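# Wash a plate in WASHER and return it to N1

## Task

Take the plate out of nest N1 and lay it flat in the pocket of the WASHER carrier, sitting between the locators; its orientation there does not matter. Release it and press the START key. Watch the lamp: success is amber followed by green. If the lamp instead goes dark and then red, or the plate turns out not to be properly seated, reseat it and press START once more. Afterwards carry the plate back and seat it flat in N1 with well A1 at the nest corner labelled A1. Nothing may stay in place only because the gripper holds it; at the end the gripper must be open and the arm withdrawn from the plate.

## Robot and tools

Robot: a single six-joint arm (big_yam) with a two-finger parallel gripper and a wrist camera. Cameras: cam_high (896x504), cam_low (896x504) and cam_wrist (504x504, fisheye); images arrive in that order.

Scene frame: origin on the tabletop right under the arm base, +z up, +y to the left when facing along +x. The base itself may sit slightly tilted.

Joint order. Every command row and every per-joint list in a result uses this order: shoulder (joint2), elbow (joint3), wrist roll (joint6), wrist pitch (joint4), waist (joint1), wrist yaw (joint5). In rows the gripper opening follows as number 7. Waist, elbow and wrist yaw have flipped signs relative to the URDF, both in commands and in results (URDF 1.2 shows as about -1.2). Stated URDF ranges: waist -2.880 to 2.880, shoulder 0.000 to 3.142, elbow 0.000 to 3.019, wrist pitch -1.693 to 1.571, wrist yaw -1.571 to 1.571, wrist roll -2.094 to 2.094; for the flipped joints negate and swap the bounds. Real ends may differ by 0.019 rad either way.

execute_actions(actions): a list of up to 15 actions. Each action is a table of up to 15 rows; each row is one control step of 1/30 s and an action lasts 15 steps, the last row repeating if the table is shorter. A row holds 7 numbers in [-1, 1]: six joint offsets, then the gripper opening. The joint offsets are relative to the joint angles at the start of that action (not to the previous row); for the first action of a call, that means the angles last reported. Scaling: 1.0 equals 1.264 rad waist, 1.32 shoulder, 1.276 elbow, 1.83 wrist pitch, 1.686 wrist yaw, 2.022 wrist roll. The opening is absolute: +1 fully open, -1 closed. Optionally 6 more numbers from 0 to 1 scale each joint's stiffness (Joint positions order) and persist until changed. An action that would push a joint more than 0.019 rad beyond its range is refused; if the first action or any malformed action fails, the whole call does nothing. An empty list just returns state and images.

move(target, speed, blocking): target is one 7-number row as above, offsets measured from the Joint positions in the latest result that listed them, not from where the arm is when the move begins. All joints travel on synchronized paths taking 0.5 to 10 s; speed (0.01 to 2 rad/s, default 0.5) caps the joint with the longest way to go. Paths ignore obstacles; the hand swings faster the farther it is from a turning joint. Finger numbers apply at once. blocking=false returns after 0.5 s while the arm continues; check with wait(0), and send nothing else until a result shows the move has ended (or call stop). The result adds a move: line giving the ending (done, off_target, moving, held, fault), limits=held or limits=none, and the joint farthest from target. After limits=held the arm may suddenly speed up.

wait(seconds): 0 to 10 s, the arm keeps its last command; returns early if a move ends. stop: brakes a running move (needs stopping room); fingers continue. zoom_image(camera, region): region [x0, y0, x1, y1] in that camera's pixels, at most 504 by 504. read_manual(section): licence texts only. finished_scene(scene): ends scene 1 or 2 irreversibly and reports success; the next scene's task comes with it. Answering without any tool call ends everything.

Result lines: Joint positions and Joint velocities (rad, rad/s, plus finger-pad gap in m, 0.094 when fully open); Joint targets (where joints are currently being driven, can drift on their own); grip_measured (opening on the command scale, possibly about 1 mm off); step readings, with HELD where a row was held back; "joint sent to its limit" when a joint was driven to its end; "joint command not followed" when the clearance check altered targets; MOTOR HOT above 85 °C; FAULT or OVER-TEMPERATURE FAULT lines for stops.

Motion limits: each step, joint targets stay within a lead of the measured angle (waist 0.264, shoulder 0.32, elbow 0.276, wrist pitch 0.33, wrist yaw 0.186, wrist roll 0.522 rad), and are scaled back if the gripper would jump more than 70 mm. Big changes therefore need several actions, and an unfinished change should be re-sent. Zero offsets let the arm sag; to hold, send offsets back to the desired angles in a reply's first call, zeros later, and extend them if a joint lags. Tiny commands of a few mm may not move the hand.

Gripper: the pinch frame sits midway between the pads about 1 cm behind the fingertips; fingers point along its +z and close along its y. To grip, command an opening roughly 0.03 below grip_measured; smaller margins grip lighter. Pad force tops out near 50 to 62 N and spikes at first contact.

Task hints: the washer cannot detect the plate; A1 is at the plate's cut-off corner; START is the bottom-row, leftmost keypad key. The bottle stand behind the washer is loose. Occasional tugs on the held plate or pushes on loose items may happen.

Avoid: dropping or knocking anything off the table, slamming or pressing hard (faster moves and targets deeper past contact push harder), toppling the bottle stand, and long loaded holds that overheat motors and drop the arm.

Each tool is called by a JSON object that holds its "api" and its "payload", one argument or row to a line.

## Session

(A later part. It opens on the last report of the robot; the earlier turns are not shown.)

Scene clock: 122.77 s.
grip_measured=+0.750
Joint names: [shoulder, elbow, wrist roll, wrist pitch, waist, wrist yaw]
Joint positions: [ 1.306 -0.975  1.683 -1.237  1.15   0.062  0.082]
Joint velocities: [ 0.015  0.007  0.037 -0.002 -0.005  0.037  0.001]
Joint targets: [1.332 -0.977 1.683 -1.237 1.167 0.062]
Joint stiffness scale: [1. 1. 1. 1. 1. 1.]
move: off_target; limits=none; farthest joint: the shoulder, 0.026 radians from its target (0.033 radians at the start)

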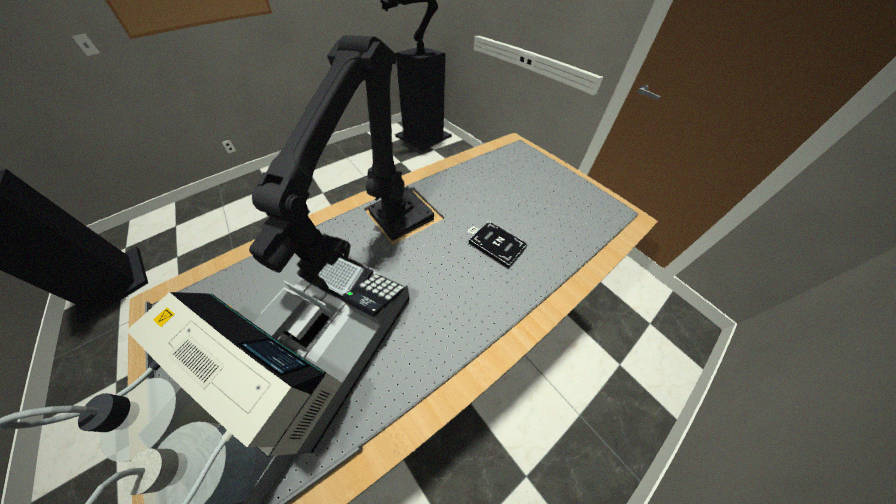

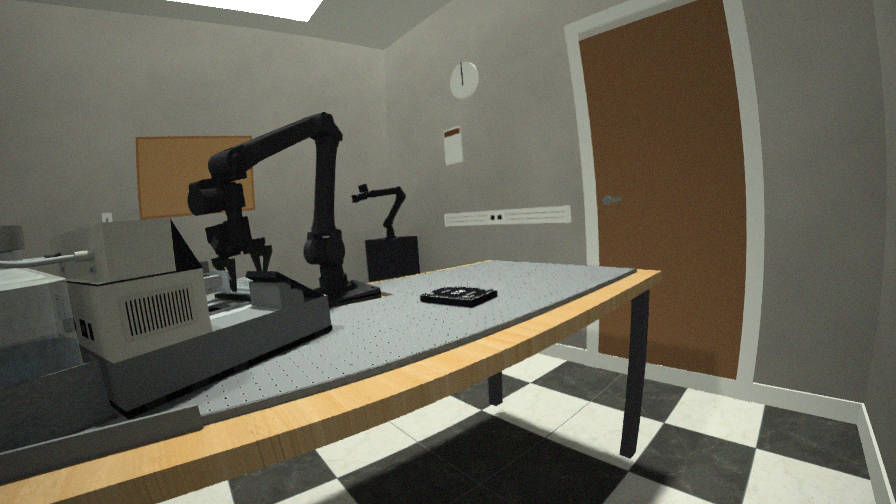

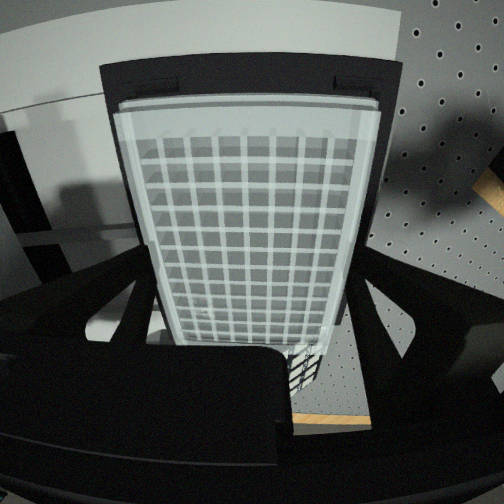

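{"api": "move", "payload": {
  "target": [-0.021,-0.01,0,0,0,0,0.715],
  "speed": 0.05
}}

{"api": "move", "payload": {
  "target": [0,-0.01,0.0095,-0.0095,-0.019,-0.017,0.715],
  "speed": 0.05
}}

{"api": "zoom_image", "payload": {
  "camera": "cam_wrist",
  "region": [90,30,410,190]
}}

Scene clock: 127.63 s.
grip_measured=+0.750
Joint names: [shoulder, elbow, wrist roll, wrist pitch, waist, wrist yaw]
Joint positions: [ 1.296 -0.975  1.683 -1.237  1.15   0.062  0.082]
Joint velocities: [-0.015  0.017 -0.051 -0.007  0.005 -0.051  0.   ]
Joint targets: [1.278 -0.988 1.683 -1.237 1.150 0.062]
Joint stiffness scale: [1. 1. 1. 1. 1. 1.]
move: done; limits=none; farthest joint: the shoulder, 0.018 radians from its target (0.028 radians at the start)

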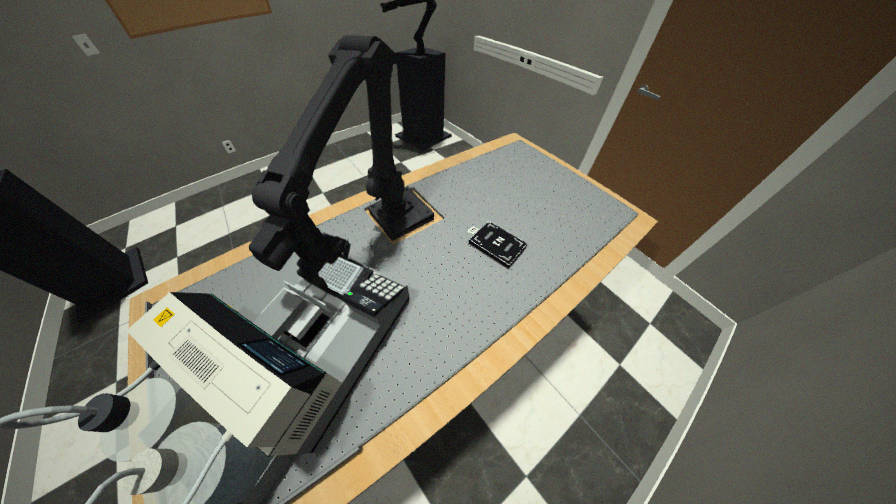

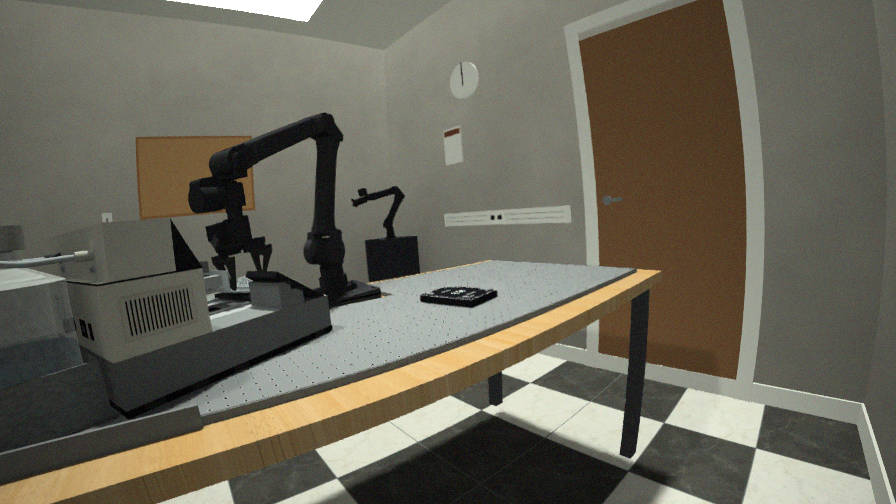

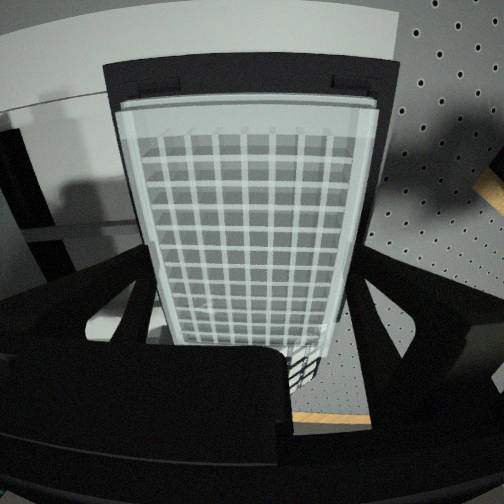

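Scene clock: 128.53 s.
grip_measured=+0.750
Joint names: [shoulder, elbow, wrist roll, wrist pitch, waist, wrist yaw]
Joint positions: [ 1.296 -0.975  1.692 -1.245  1.139  0.036  0.082]
Joint velocities: [-0.005  0.022 -0.051 -0.002  0.005  0.007 -0.001]
Joint targets: [1.296 -0.988 1.702 -1.255 1.126 0.033]
Joint stiffness scale: [1. 1. 1. 1. 1. 1.]
move: done; limits=none; farthest joint: the waist, 0.013 radians from its target (0.024 radians at the start)

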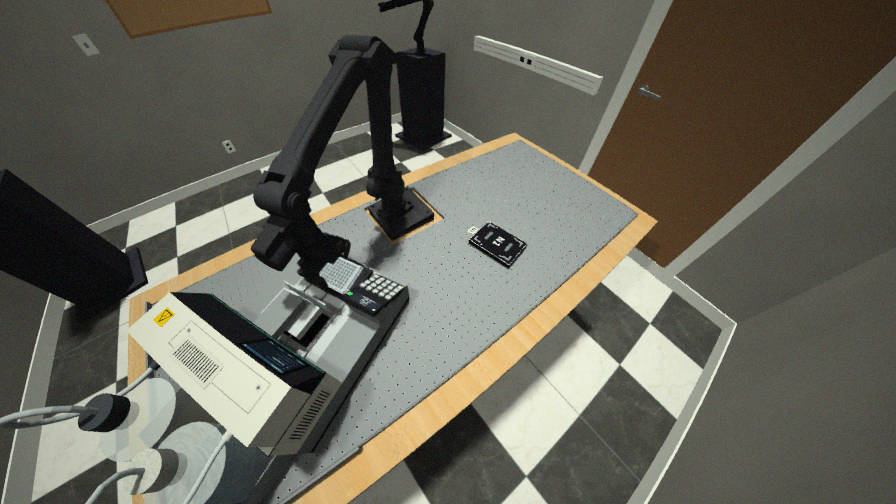

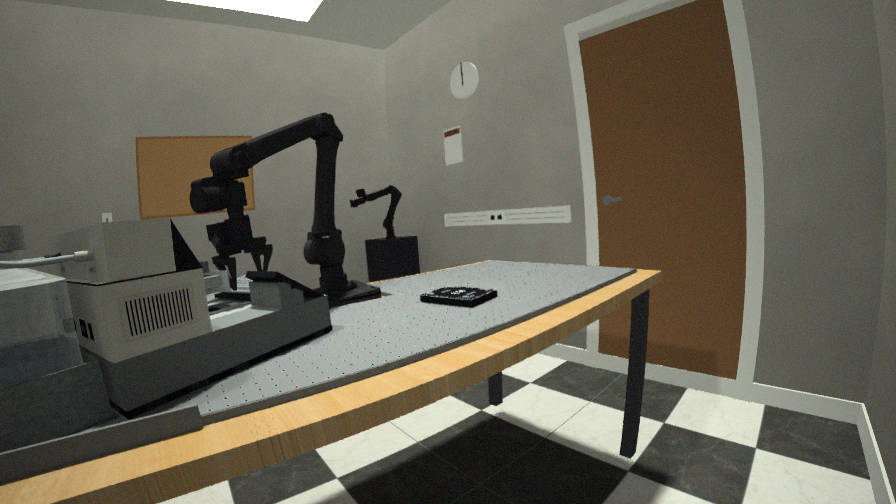

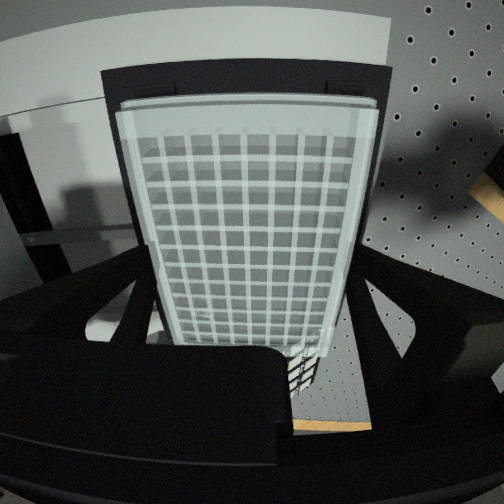

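Region (90, 30, 410, 190) of cam_wrist's 504x504 image, scaled by 1.575, with more detail than that image has.

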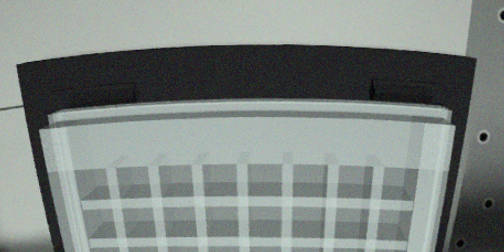

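Slightly far toward the camera; small yaw nudge while descending.

{"api": "move", "payload": {
  "target": [0.038,-0.006,0,0,0,0.004,0.715],
  "speed": 0.04
}}

{"api": "zoom_image", "payload": {
  "camera": "cam_wrist",
  "region": [90,30,410,190]
}}

Scene clock: 132.53 s.
grip_measured=+0.750
Joint names: [shoulder, elbow, wrist roll, wrist pitch, waist, wrist yaw]
Joint positions: [ 1.308 -0.972  1.693 -1.245  1.139  0.037  0.082]
Joint velocities: [-0.024  0.002 -0.022 -0.022  0.015 -0.066  0.001]
Joint targets: [1.346 -0.983 1.693 -1.245 1.139 0.042]
Joint stiffness scale: [1. 1. 1. 1. 1. 1.]
move: off_target; limits=none; farthest joint: the shoulder, 0.038 radians from its target (0.050 radians at the start)

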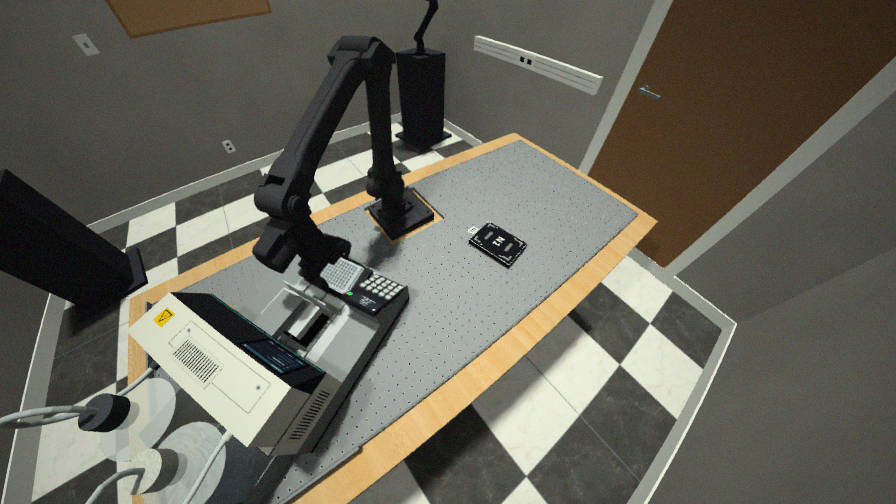

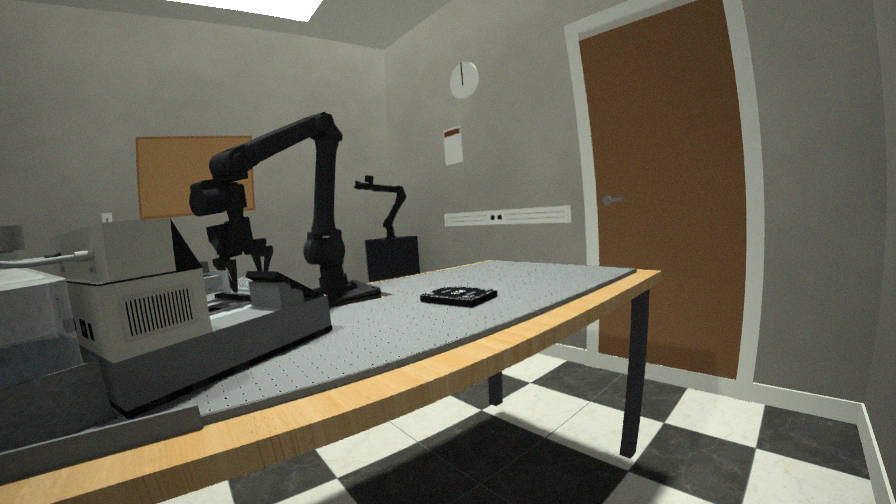

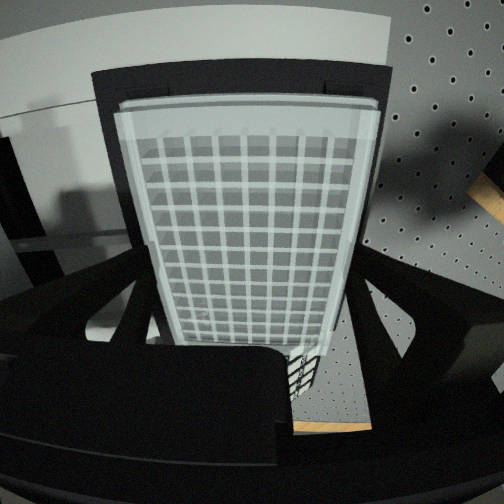

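Region (90, 30, 410, 190) of cam_wrist's 504x504 image, scaled by 1.575, with more detail than that image has.

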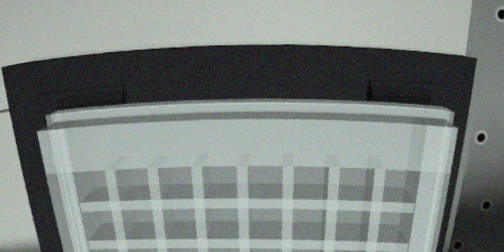

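{"api": "move", "payload": {
  "target": [-0.019,-0.018,0,0,0,0,0.715],
  "speed": 0.05
}}

{"api": "move", "payload": {
  "target": [0,-0.018,0,0.0085,-0.0135,0,0.715],
  "speed": 0.05
}}

{"api": "zoom_image", "payload": {
  "camera": "cam_wrist",
  "region": [90,30,410,190]
}}

Scene clock: 136.37 s.
grip_measured=+0.750
Joint names: [shoulder, elbow, wrist roll, wrist pitch, waist, wrist yaw]
Joint positions: [ 1.3   -0.972  1.693 -1.245  1.139  0.037  0.082]
Joint velocities: [-0.005  0.007 -0.022 -0.007  0.015 -0.037 -0.   ]
Joint targets: [1.283 -0.995 1.693 -1.245 1.139 0.037]
Joint stiffness scale: [1. 1. 1. 1. 1. 1.]
move: off_target; limits=none; farthest joint: the elbow, 0.023 radians from its target (0.023 radians at the start)

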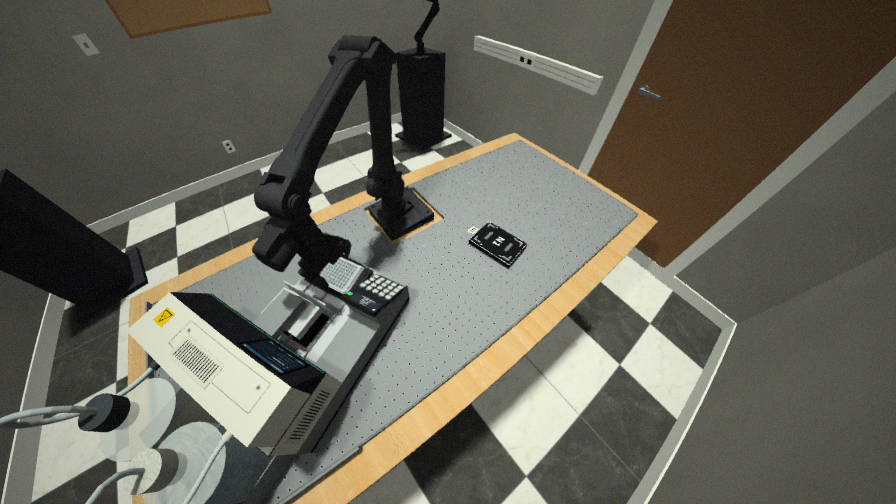

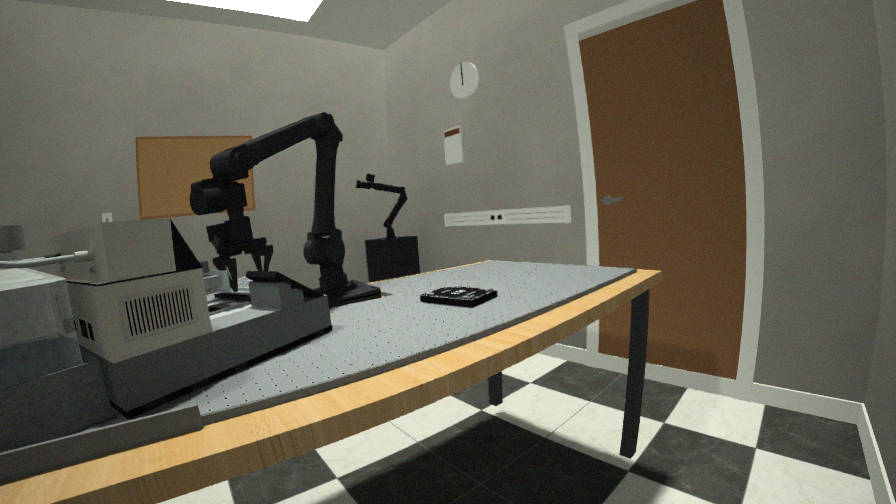

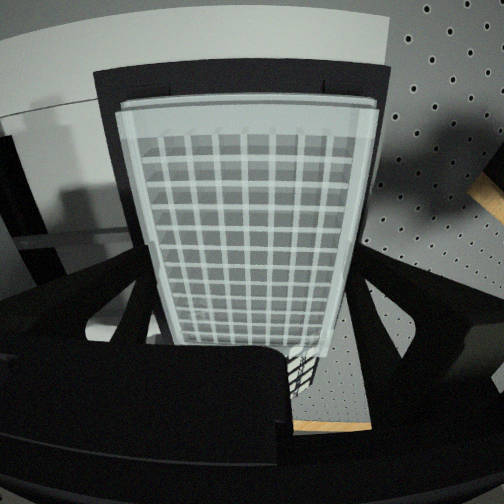

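Scene clock: 137.07 s.
grip_measured=+0.750
Joint names: [shoulder, elbow, wrist roll, wrist pitch, waist, wrist yaw]
Joint positions: [ 1.3   -0.972  1.693 -1.242  1.137  0.037  0.082]
Joint velocities: [-0.015 -0.002 -0.051 -0.012  0.005 -0.022  0.   ]
Joint targets: [1.300 -0.995 1.693 -1.229 1.122 0.037]
Joint stiffness scale: [1. 1. 1. 1. 1. 1.]
move: off_target; limits=none; farthest joint: the elbow, 0.023 radians from its target (0.023 radians at the start)

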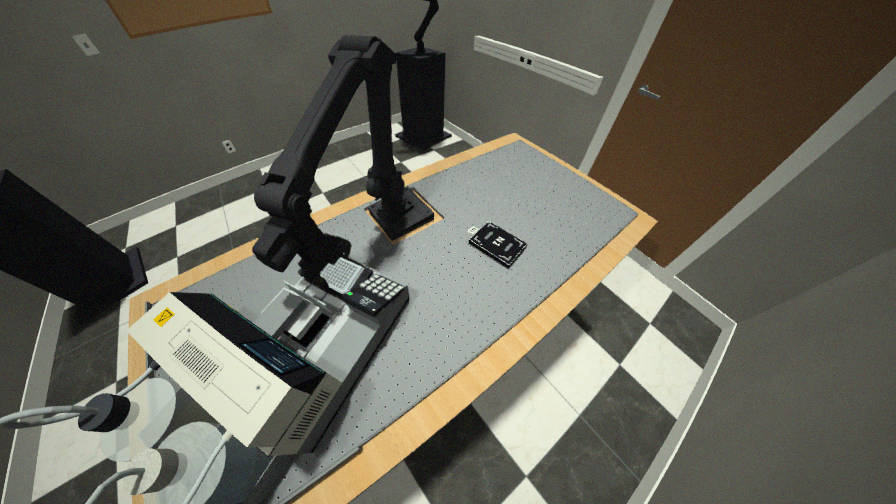

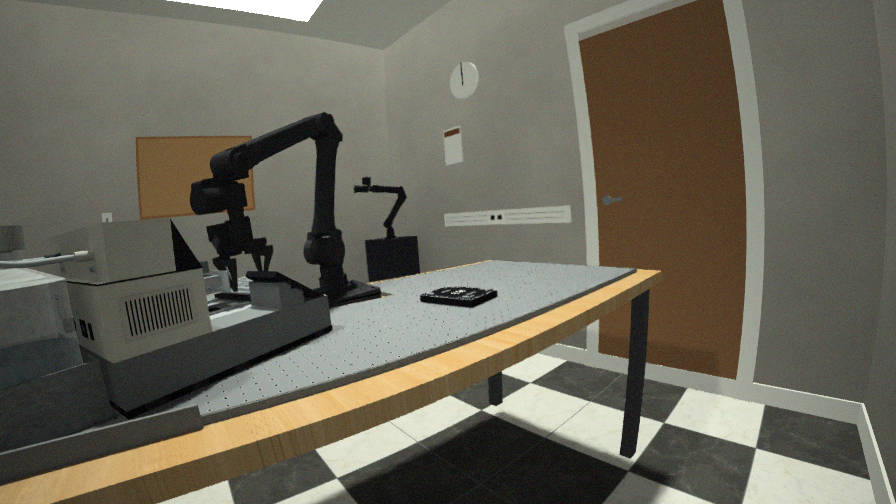

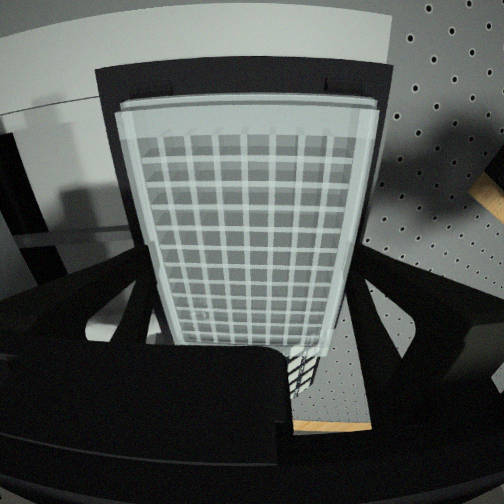

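Region (90, 30, 410, 190) of cam_wrist's 504x504 image, scaled by 1.575, with more detail than that image has.

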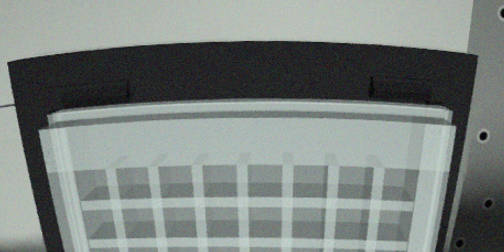

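{"api": "move", "payload": {
  "target": [0.035,-0.018,0,0.0075,-0.005,0,0.715],
  "speed": 0.04
}}

{"api": "zoom_image", "payload": {
  "camera": "cam_wrist",
  "region": [90,30,410,190]
}}

Scene clock: 148.23 s.
grip_measured=+0.750
Joint names: [shoulder, elbow, wrist roll, wrist pitch, waist, wrist yaw]
Joint positions: [ 1.307 -0.971  1.693 -1.242  1.137  0.037  0.082]
Joint velocities: [-0.005  0.002 -0.022 -0.027  0.005 -0.051 -0.   ]
Joint targets: [1.346 -0.995 1.693 -1.228 1.130 0.037]
Joint stiffness scale: [1. 1. 1. 1. 1. 1.]
move: off_target; limits=none; farthest joint: the shoulder, 0.040 radians from its target (0.046 radians at the start)

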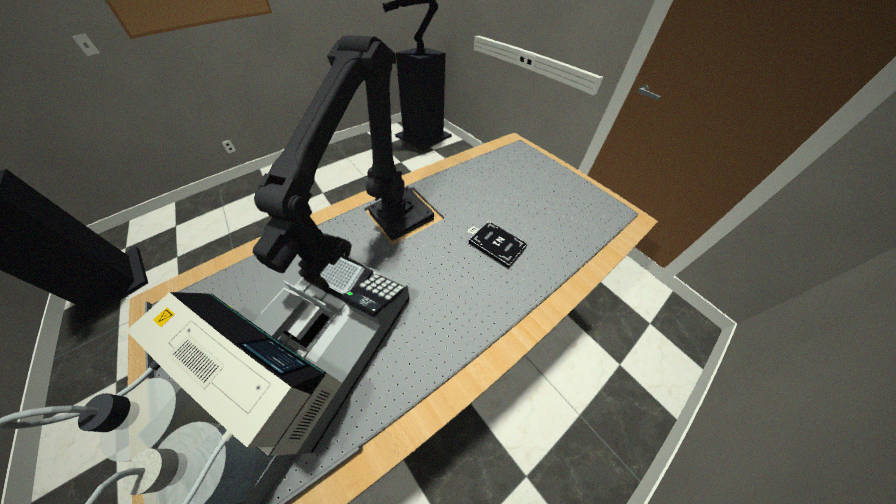

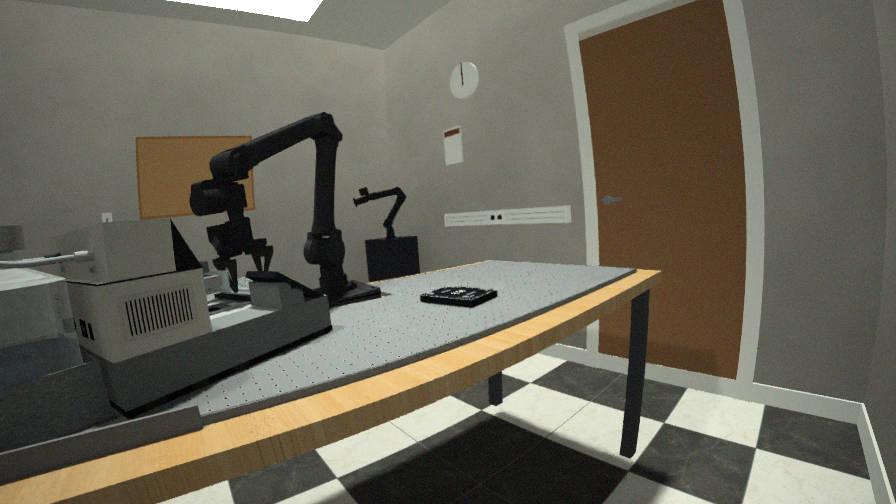

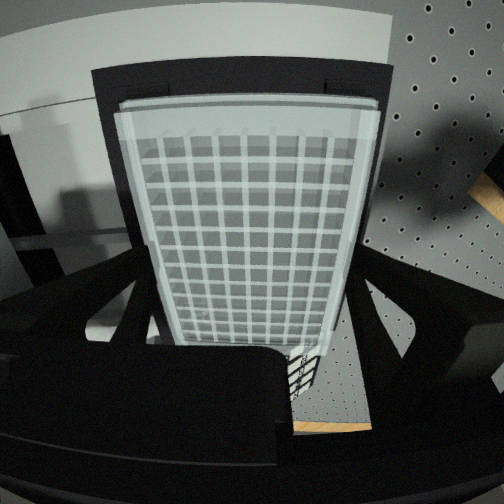

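Region (90, 30, 410, 190) of cam_wrist's 504x504 image, scaled by 1.575, with more detail than that image has.

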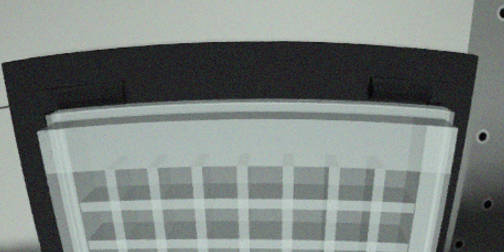

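{"api": "execute_actions", "payload": {
  "actions": [
    [[0.01,-0.018,0,0,0,0,0.715],[0,-0.018,0,0,0,0,0.715],[-0.01,-0.018,0,0,0,0,0.715],[-0.014,-0.018,0,0,0,0,0.715],[-0.018,-0.018,0,0,0,0,0.715]],
    [[0,-0.018,0,0.003,-0.004,0,0.715],[0,-0.018,0,0.006,-0.008,0,0.715],[0,-0.018,0,0.0095,-0.0125,0,0.715]],
    [[0.005,-0.018,0,0,0,0,0.715],[0.01,-0.018,0,0,0,0,0.715],[0.013,-0.018,0,0,0,0,0.715],[0.015,-0.018,0,0,0,0,0.715],[0.017,-0.018,0,0,0,0,0.715],[0.019,-0.018,0,0,0,0,0.715],[0.021,-0.018,0,0,0,0,0.715],[0.023,-0.018,0,0,0,0,0.715],[0.025,-0.018,0,0,0,0,0.715]],
    [[0.02,-0.018,0,0,0,0,0.715]]
  ]
}}

{"api": "zoom_image", "payload": {
  "camera": "cam_wrist",
  "region": [90,30,410,190]
}}

Scene clock: 155.57 s.
grip_measured=+0.750
Joint names: [shoulder, elbow, wrist roll, wrist pitch, waist, wrist yaw]
Joint positions: [ 1.305 -0.971  1.693 -1.24   1.136  0.037  0.082]
Joint velocities: [ 0.005 -0.012 -0.007 -0.012  0.015  0.007  0.001]
Joint targets: [1.331 -0.994 1.693 -1.240 1.136 0.037]
Joint stiffness scale: [1. 1. 1. 1. 1. 1.]
Step readings (joint positions; steps 1 to 15: 1st action; 16 to 30: 2nd action; 31 to 45: 3rd action; 46 to 60: 4th action):
0: [1.307 -0.971 1.693 -1.242 1.137 0.037]
1: [1.307 -0.971 1.693 -1.242 1.137 0.037]
2: [1.306 -0.971 1.693 -1.242 1.137 0.037]
4: [1.303 -0.971 1.693 -1.242 1.137 0.037]
8: [1.300 -0.971 1.693 -1.242 1.137 0.037]
15: [1.300 -0.971 1.693 -1.242 1.137 0.037]
16: [1.300 -0.971 1.693 -1.242 1.137 0.037]
17: [1.300 -0.971 1.693 -1.242 1.137 0.037]
19: [1.300 -0.971 1.693 -1.240 1.137 0.037]
23: [1.300 -0.971 1.693 -1.240 1.136 0.037]
30: [1.300 -0.971 1.693 -1.240 1.136 0.037]
31: [1.300 -0.971 1.693 -1.240 1.136 0.037]
32: [1.300 -0.971 1.693 -1.240 1.136 0.037]
34: [1.300 -0.971 1.693 -1.240 1.136 0.037]
38: [1.305 -0.971 1.693 -1.240 1.136 0.037]
45: [1.305 -0.971 1.693 -1.240 1.136 0.037]
46: [1.305 -0.971 1.693 -1.240 1.136 0.037]
47: [1.305 -0.971 1.693 -1.240 1.136 0.037]
49: [1.305 -0.971 1.693 -1.240 1.136 0.037]
53: [1.305 -0.971 1.693 -1.240 1.136 0.037]
60: Joint positions above

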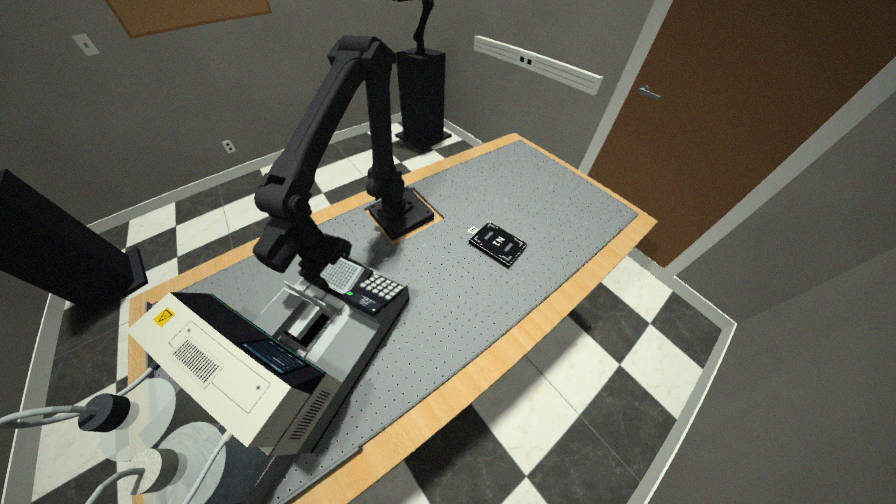

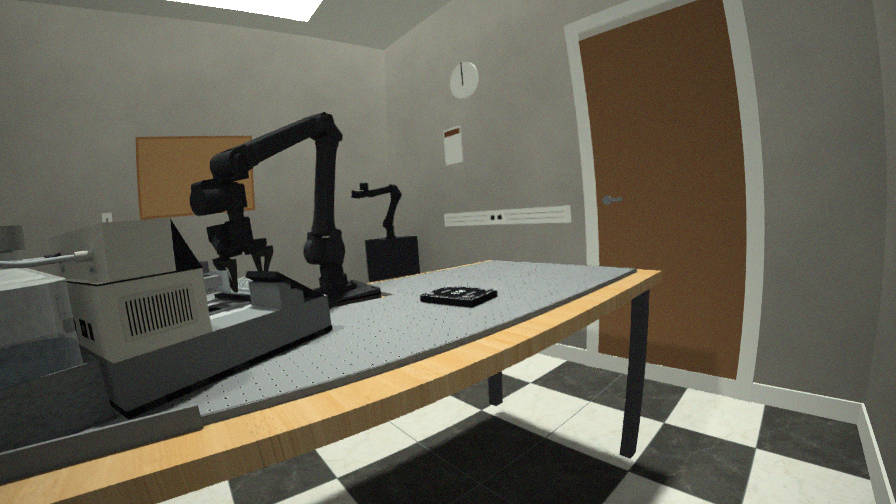

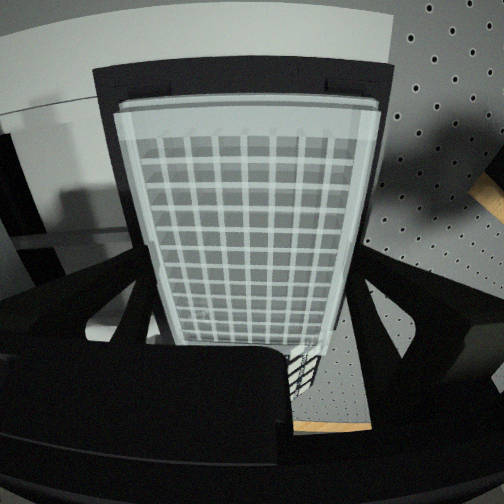

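Region (90, 30, 410, 190) of cam_wrist's 504x504 image, scaled by 1.575, with more detail than that image has.

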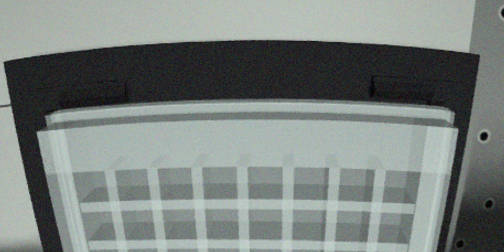

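{"api": "move", "payload": {
  "target": [0,-0.053,0,0,0,0,0.715],
  "speed": 0.08
}}

{"api": "move", "payload": {
  "target": [0.021,-0.02,0,-0.018,0,0,0.715],
  "speed": 0.05
}}

{"api": "zoom_image", "payload": {
  "camera": "cam_wrist",
  "region": [90,30,410,190]
}}

Scene clock: 160.77 s.
grip_measured=+0.750
Joint names: [shoulder, elbow, wrist roll, wrist pitch, waist, wrist yaw]
Joint positions: [ 1.305 -0.99   1.694 -1.243  1.136  0.037  0.082]
Joint velocities: [-0.015 -0.007  0.022  0.007  0.024 -0.051  0.001]
Joint targets: [1.305 -1.039 1.693 -1.240 1.136 0.037]
Joint stiffness scale: [1. 1. 1. 1. 1. 1.]
move: off_target; limits=none; farthest joint: the elbow, 0.049 radians from its target (0.068 radians at the start)

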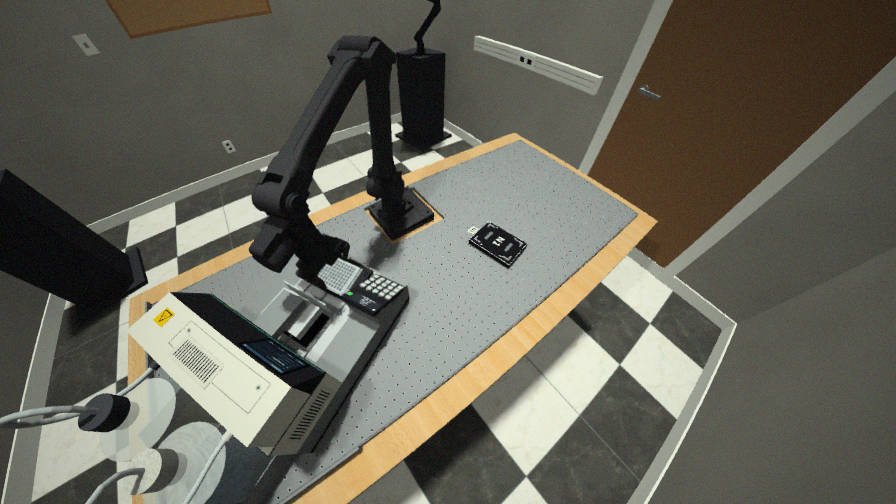

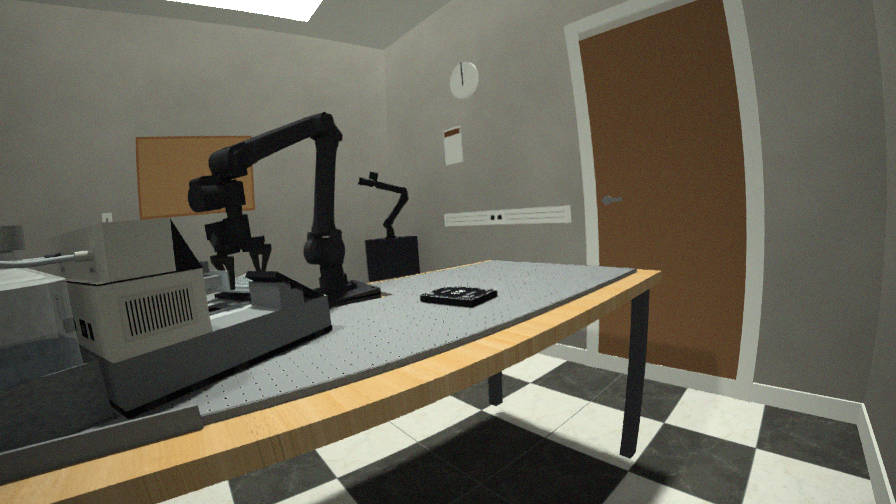

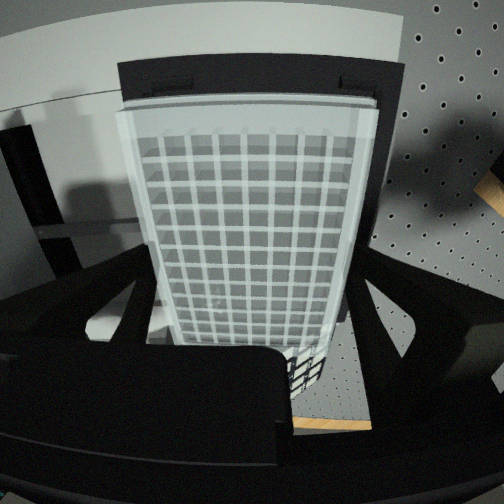

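Scene clock: 161.73 s.
grip_measured=+0.750
Joint names: [shoulder, elbow, wrist roll, wrist pitch, waist, wrist yaw]
Joint positions: [ 1.318 -0.989  1.694 -1.267  1.136  0.037  0.082]
Joint velocities: [-0.005 -0.007 -0.037 -0.012  0.015  0.022 -0.001]
Joint targets: [1.333 -1.016 1.694 -1.276 1.136 0.037]
Joint stiffness scale: [1. 1. 1. 1. 1. 1.]
move: off_target; limits=none; farthest joint: the elbow, 0.026 radians from its target (0.025 radians at the start)

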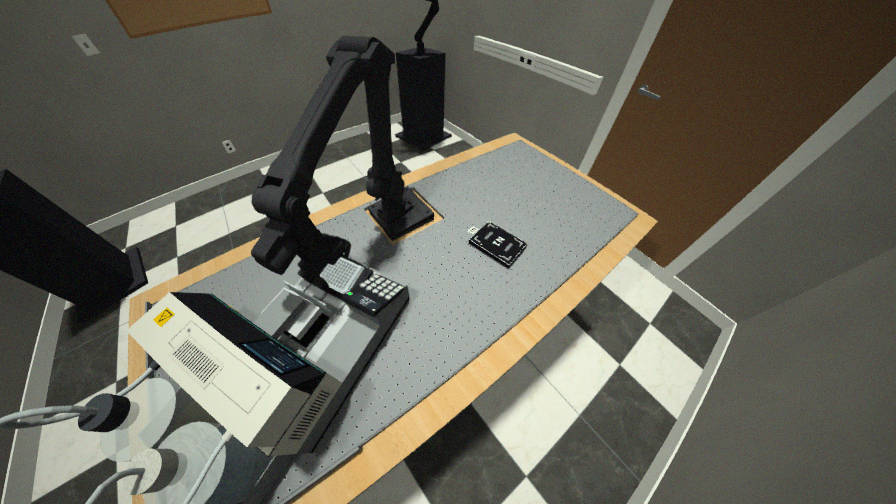

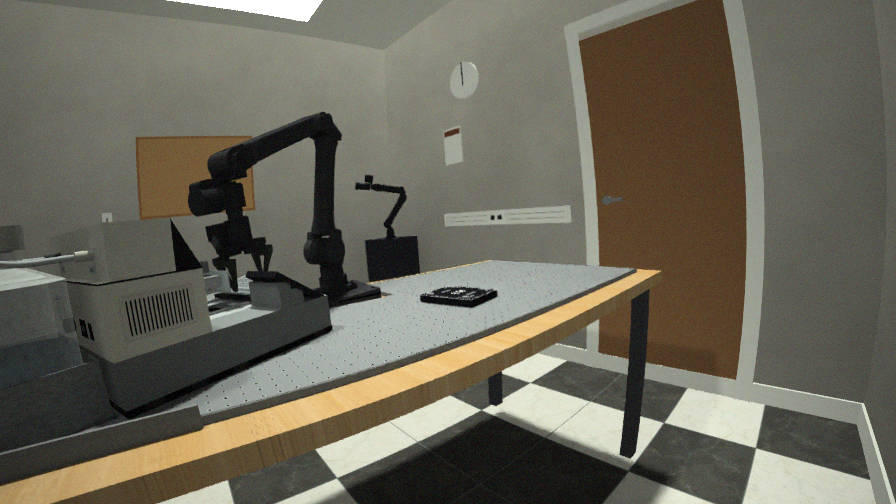

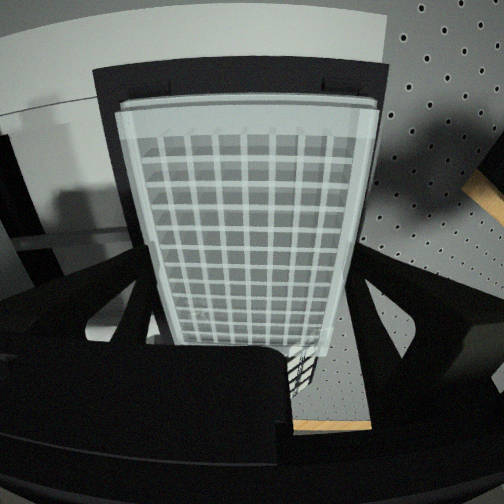

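Region (90, 30, 410, 190) of cam_wrist's 504x504 image, scaled by 1.575, with more detail than that image has.

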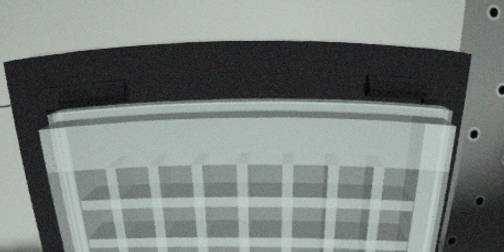

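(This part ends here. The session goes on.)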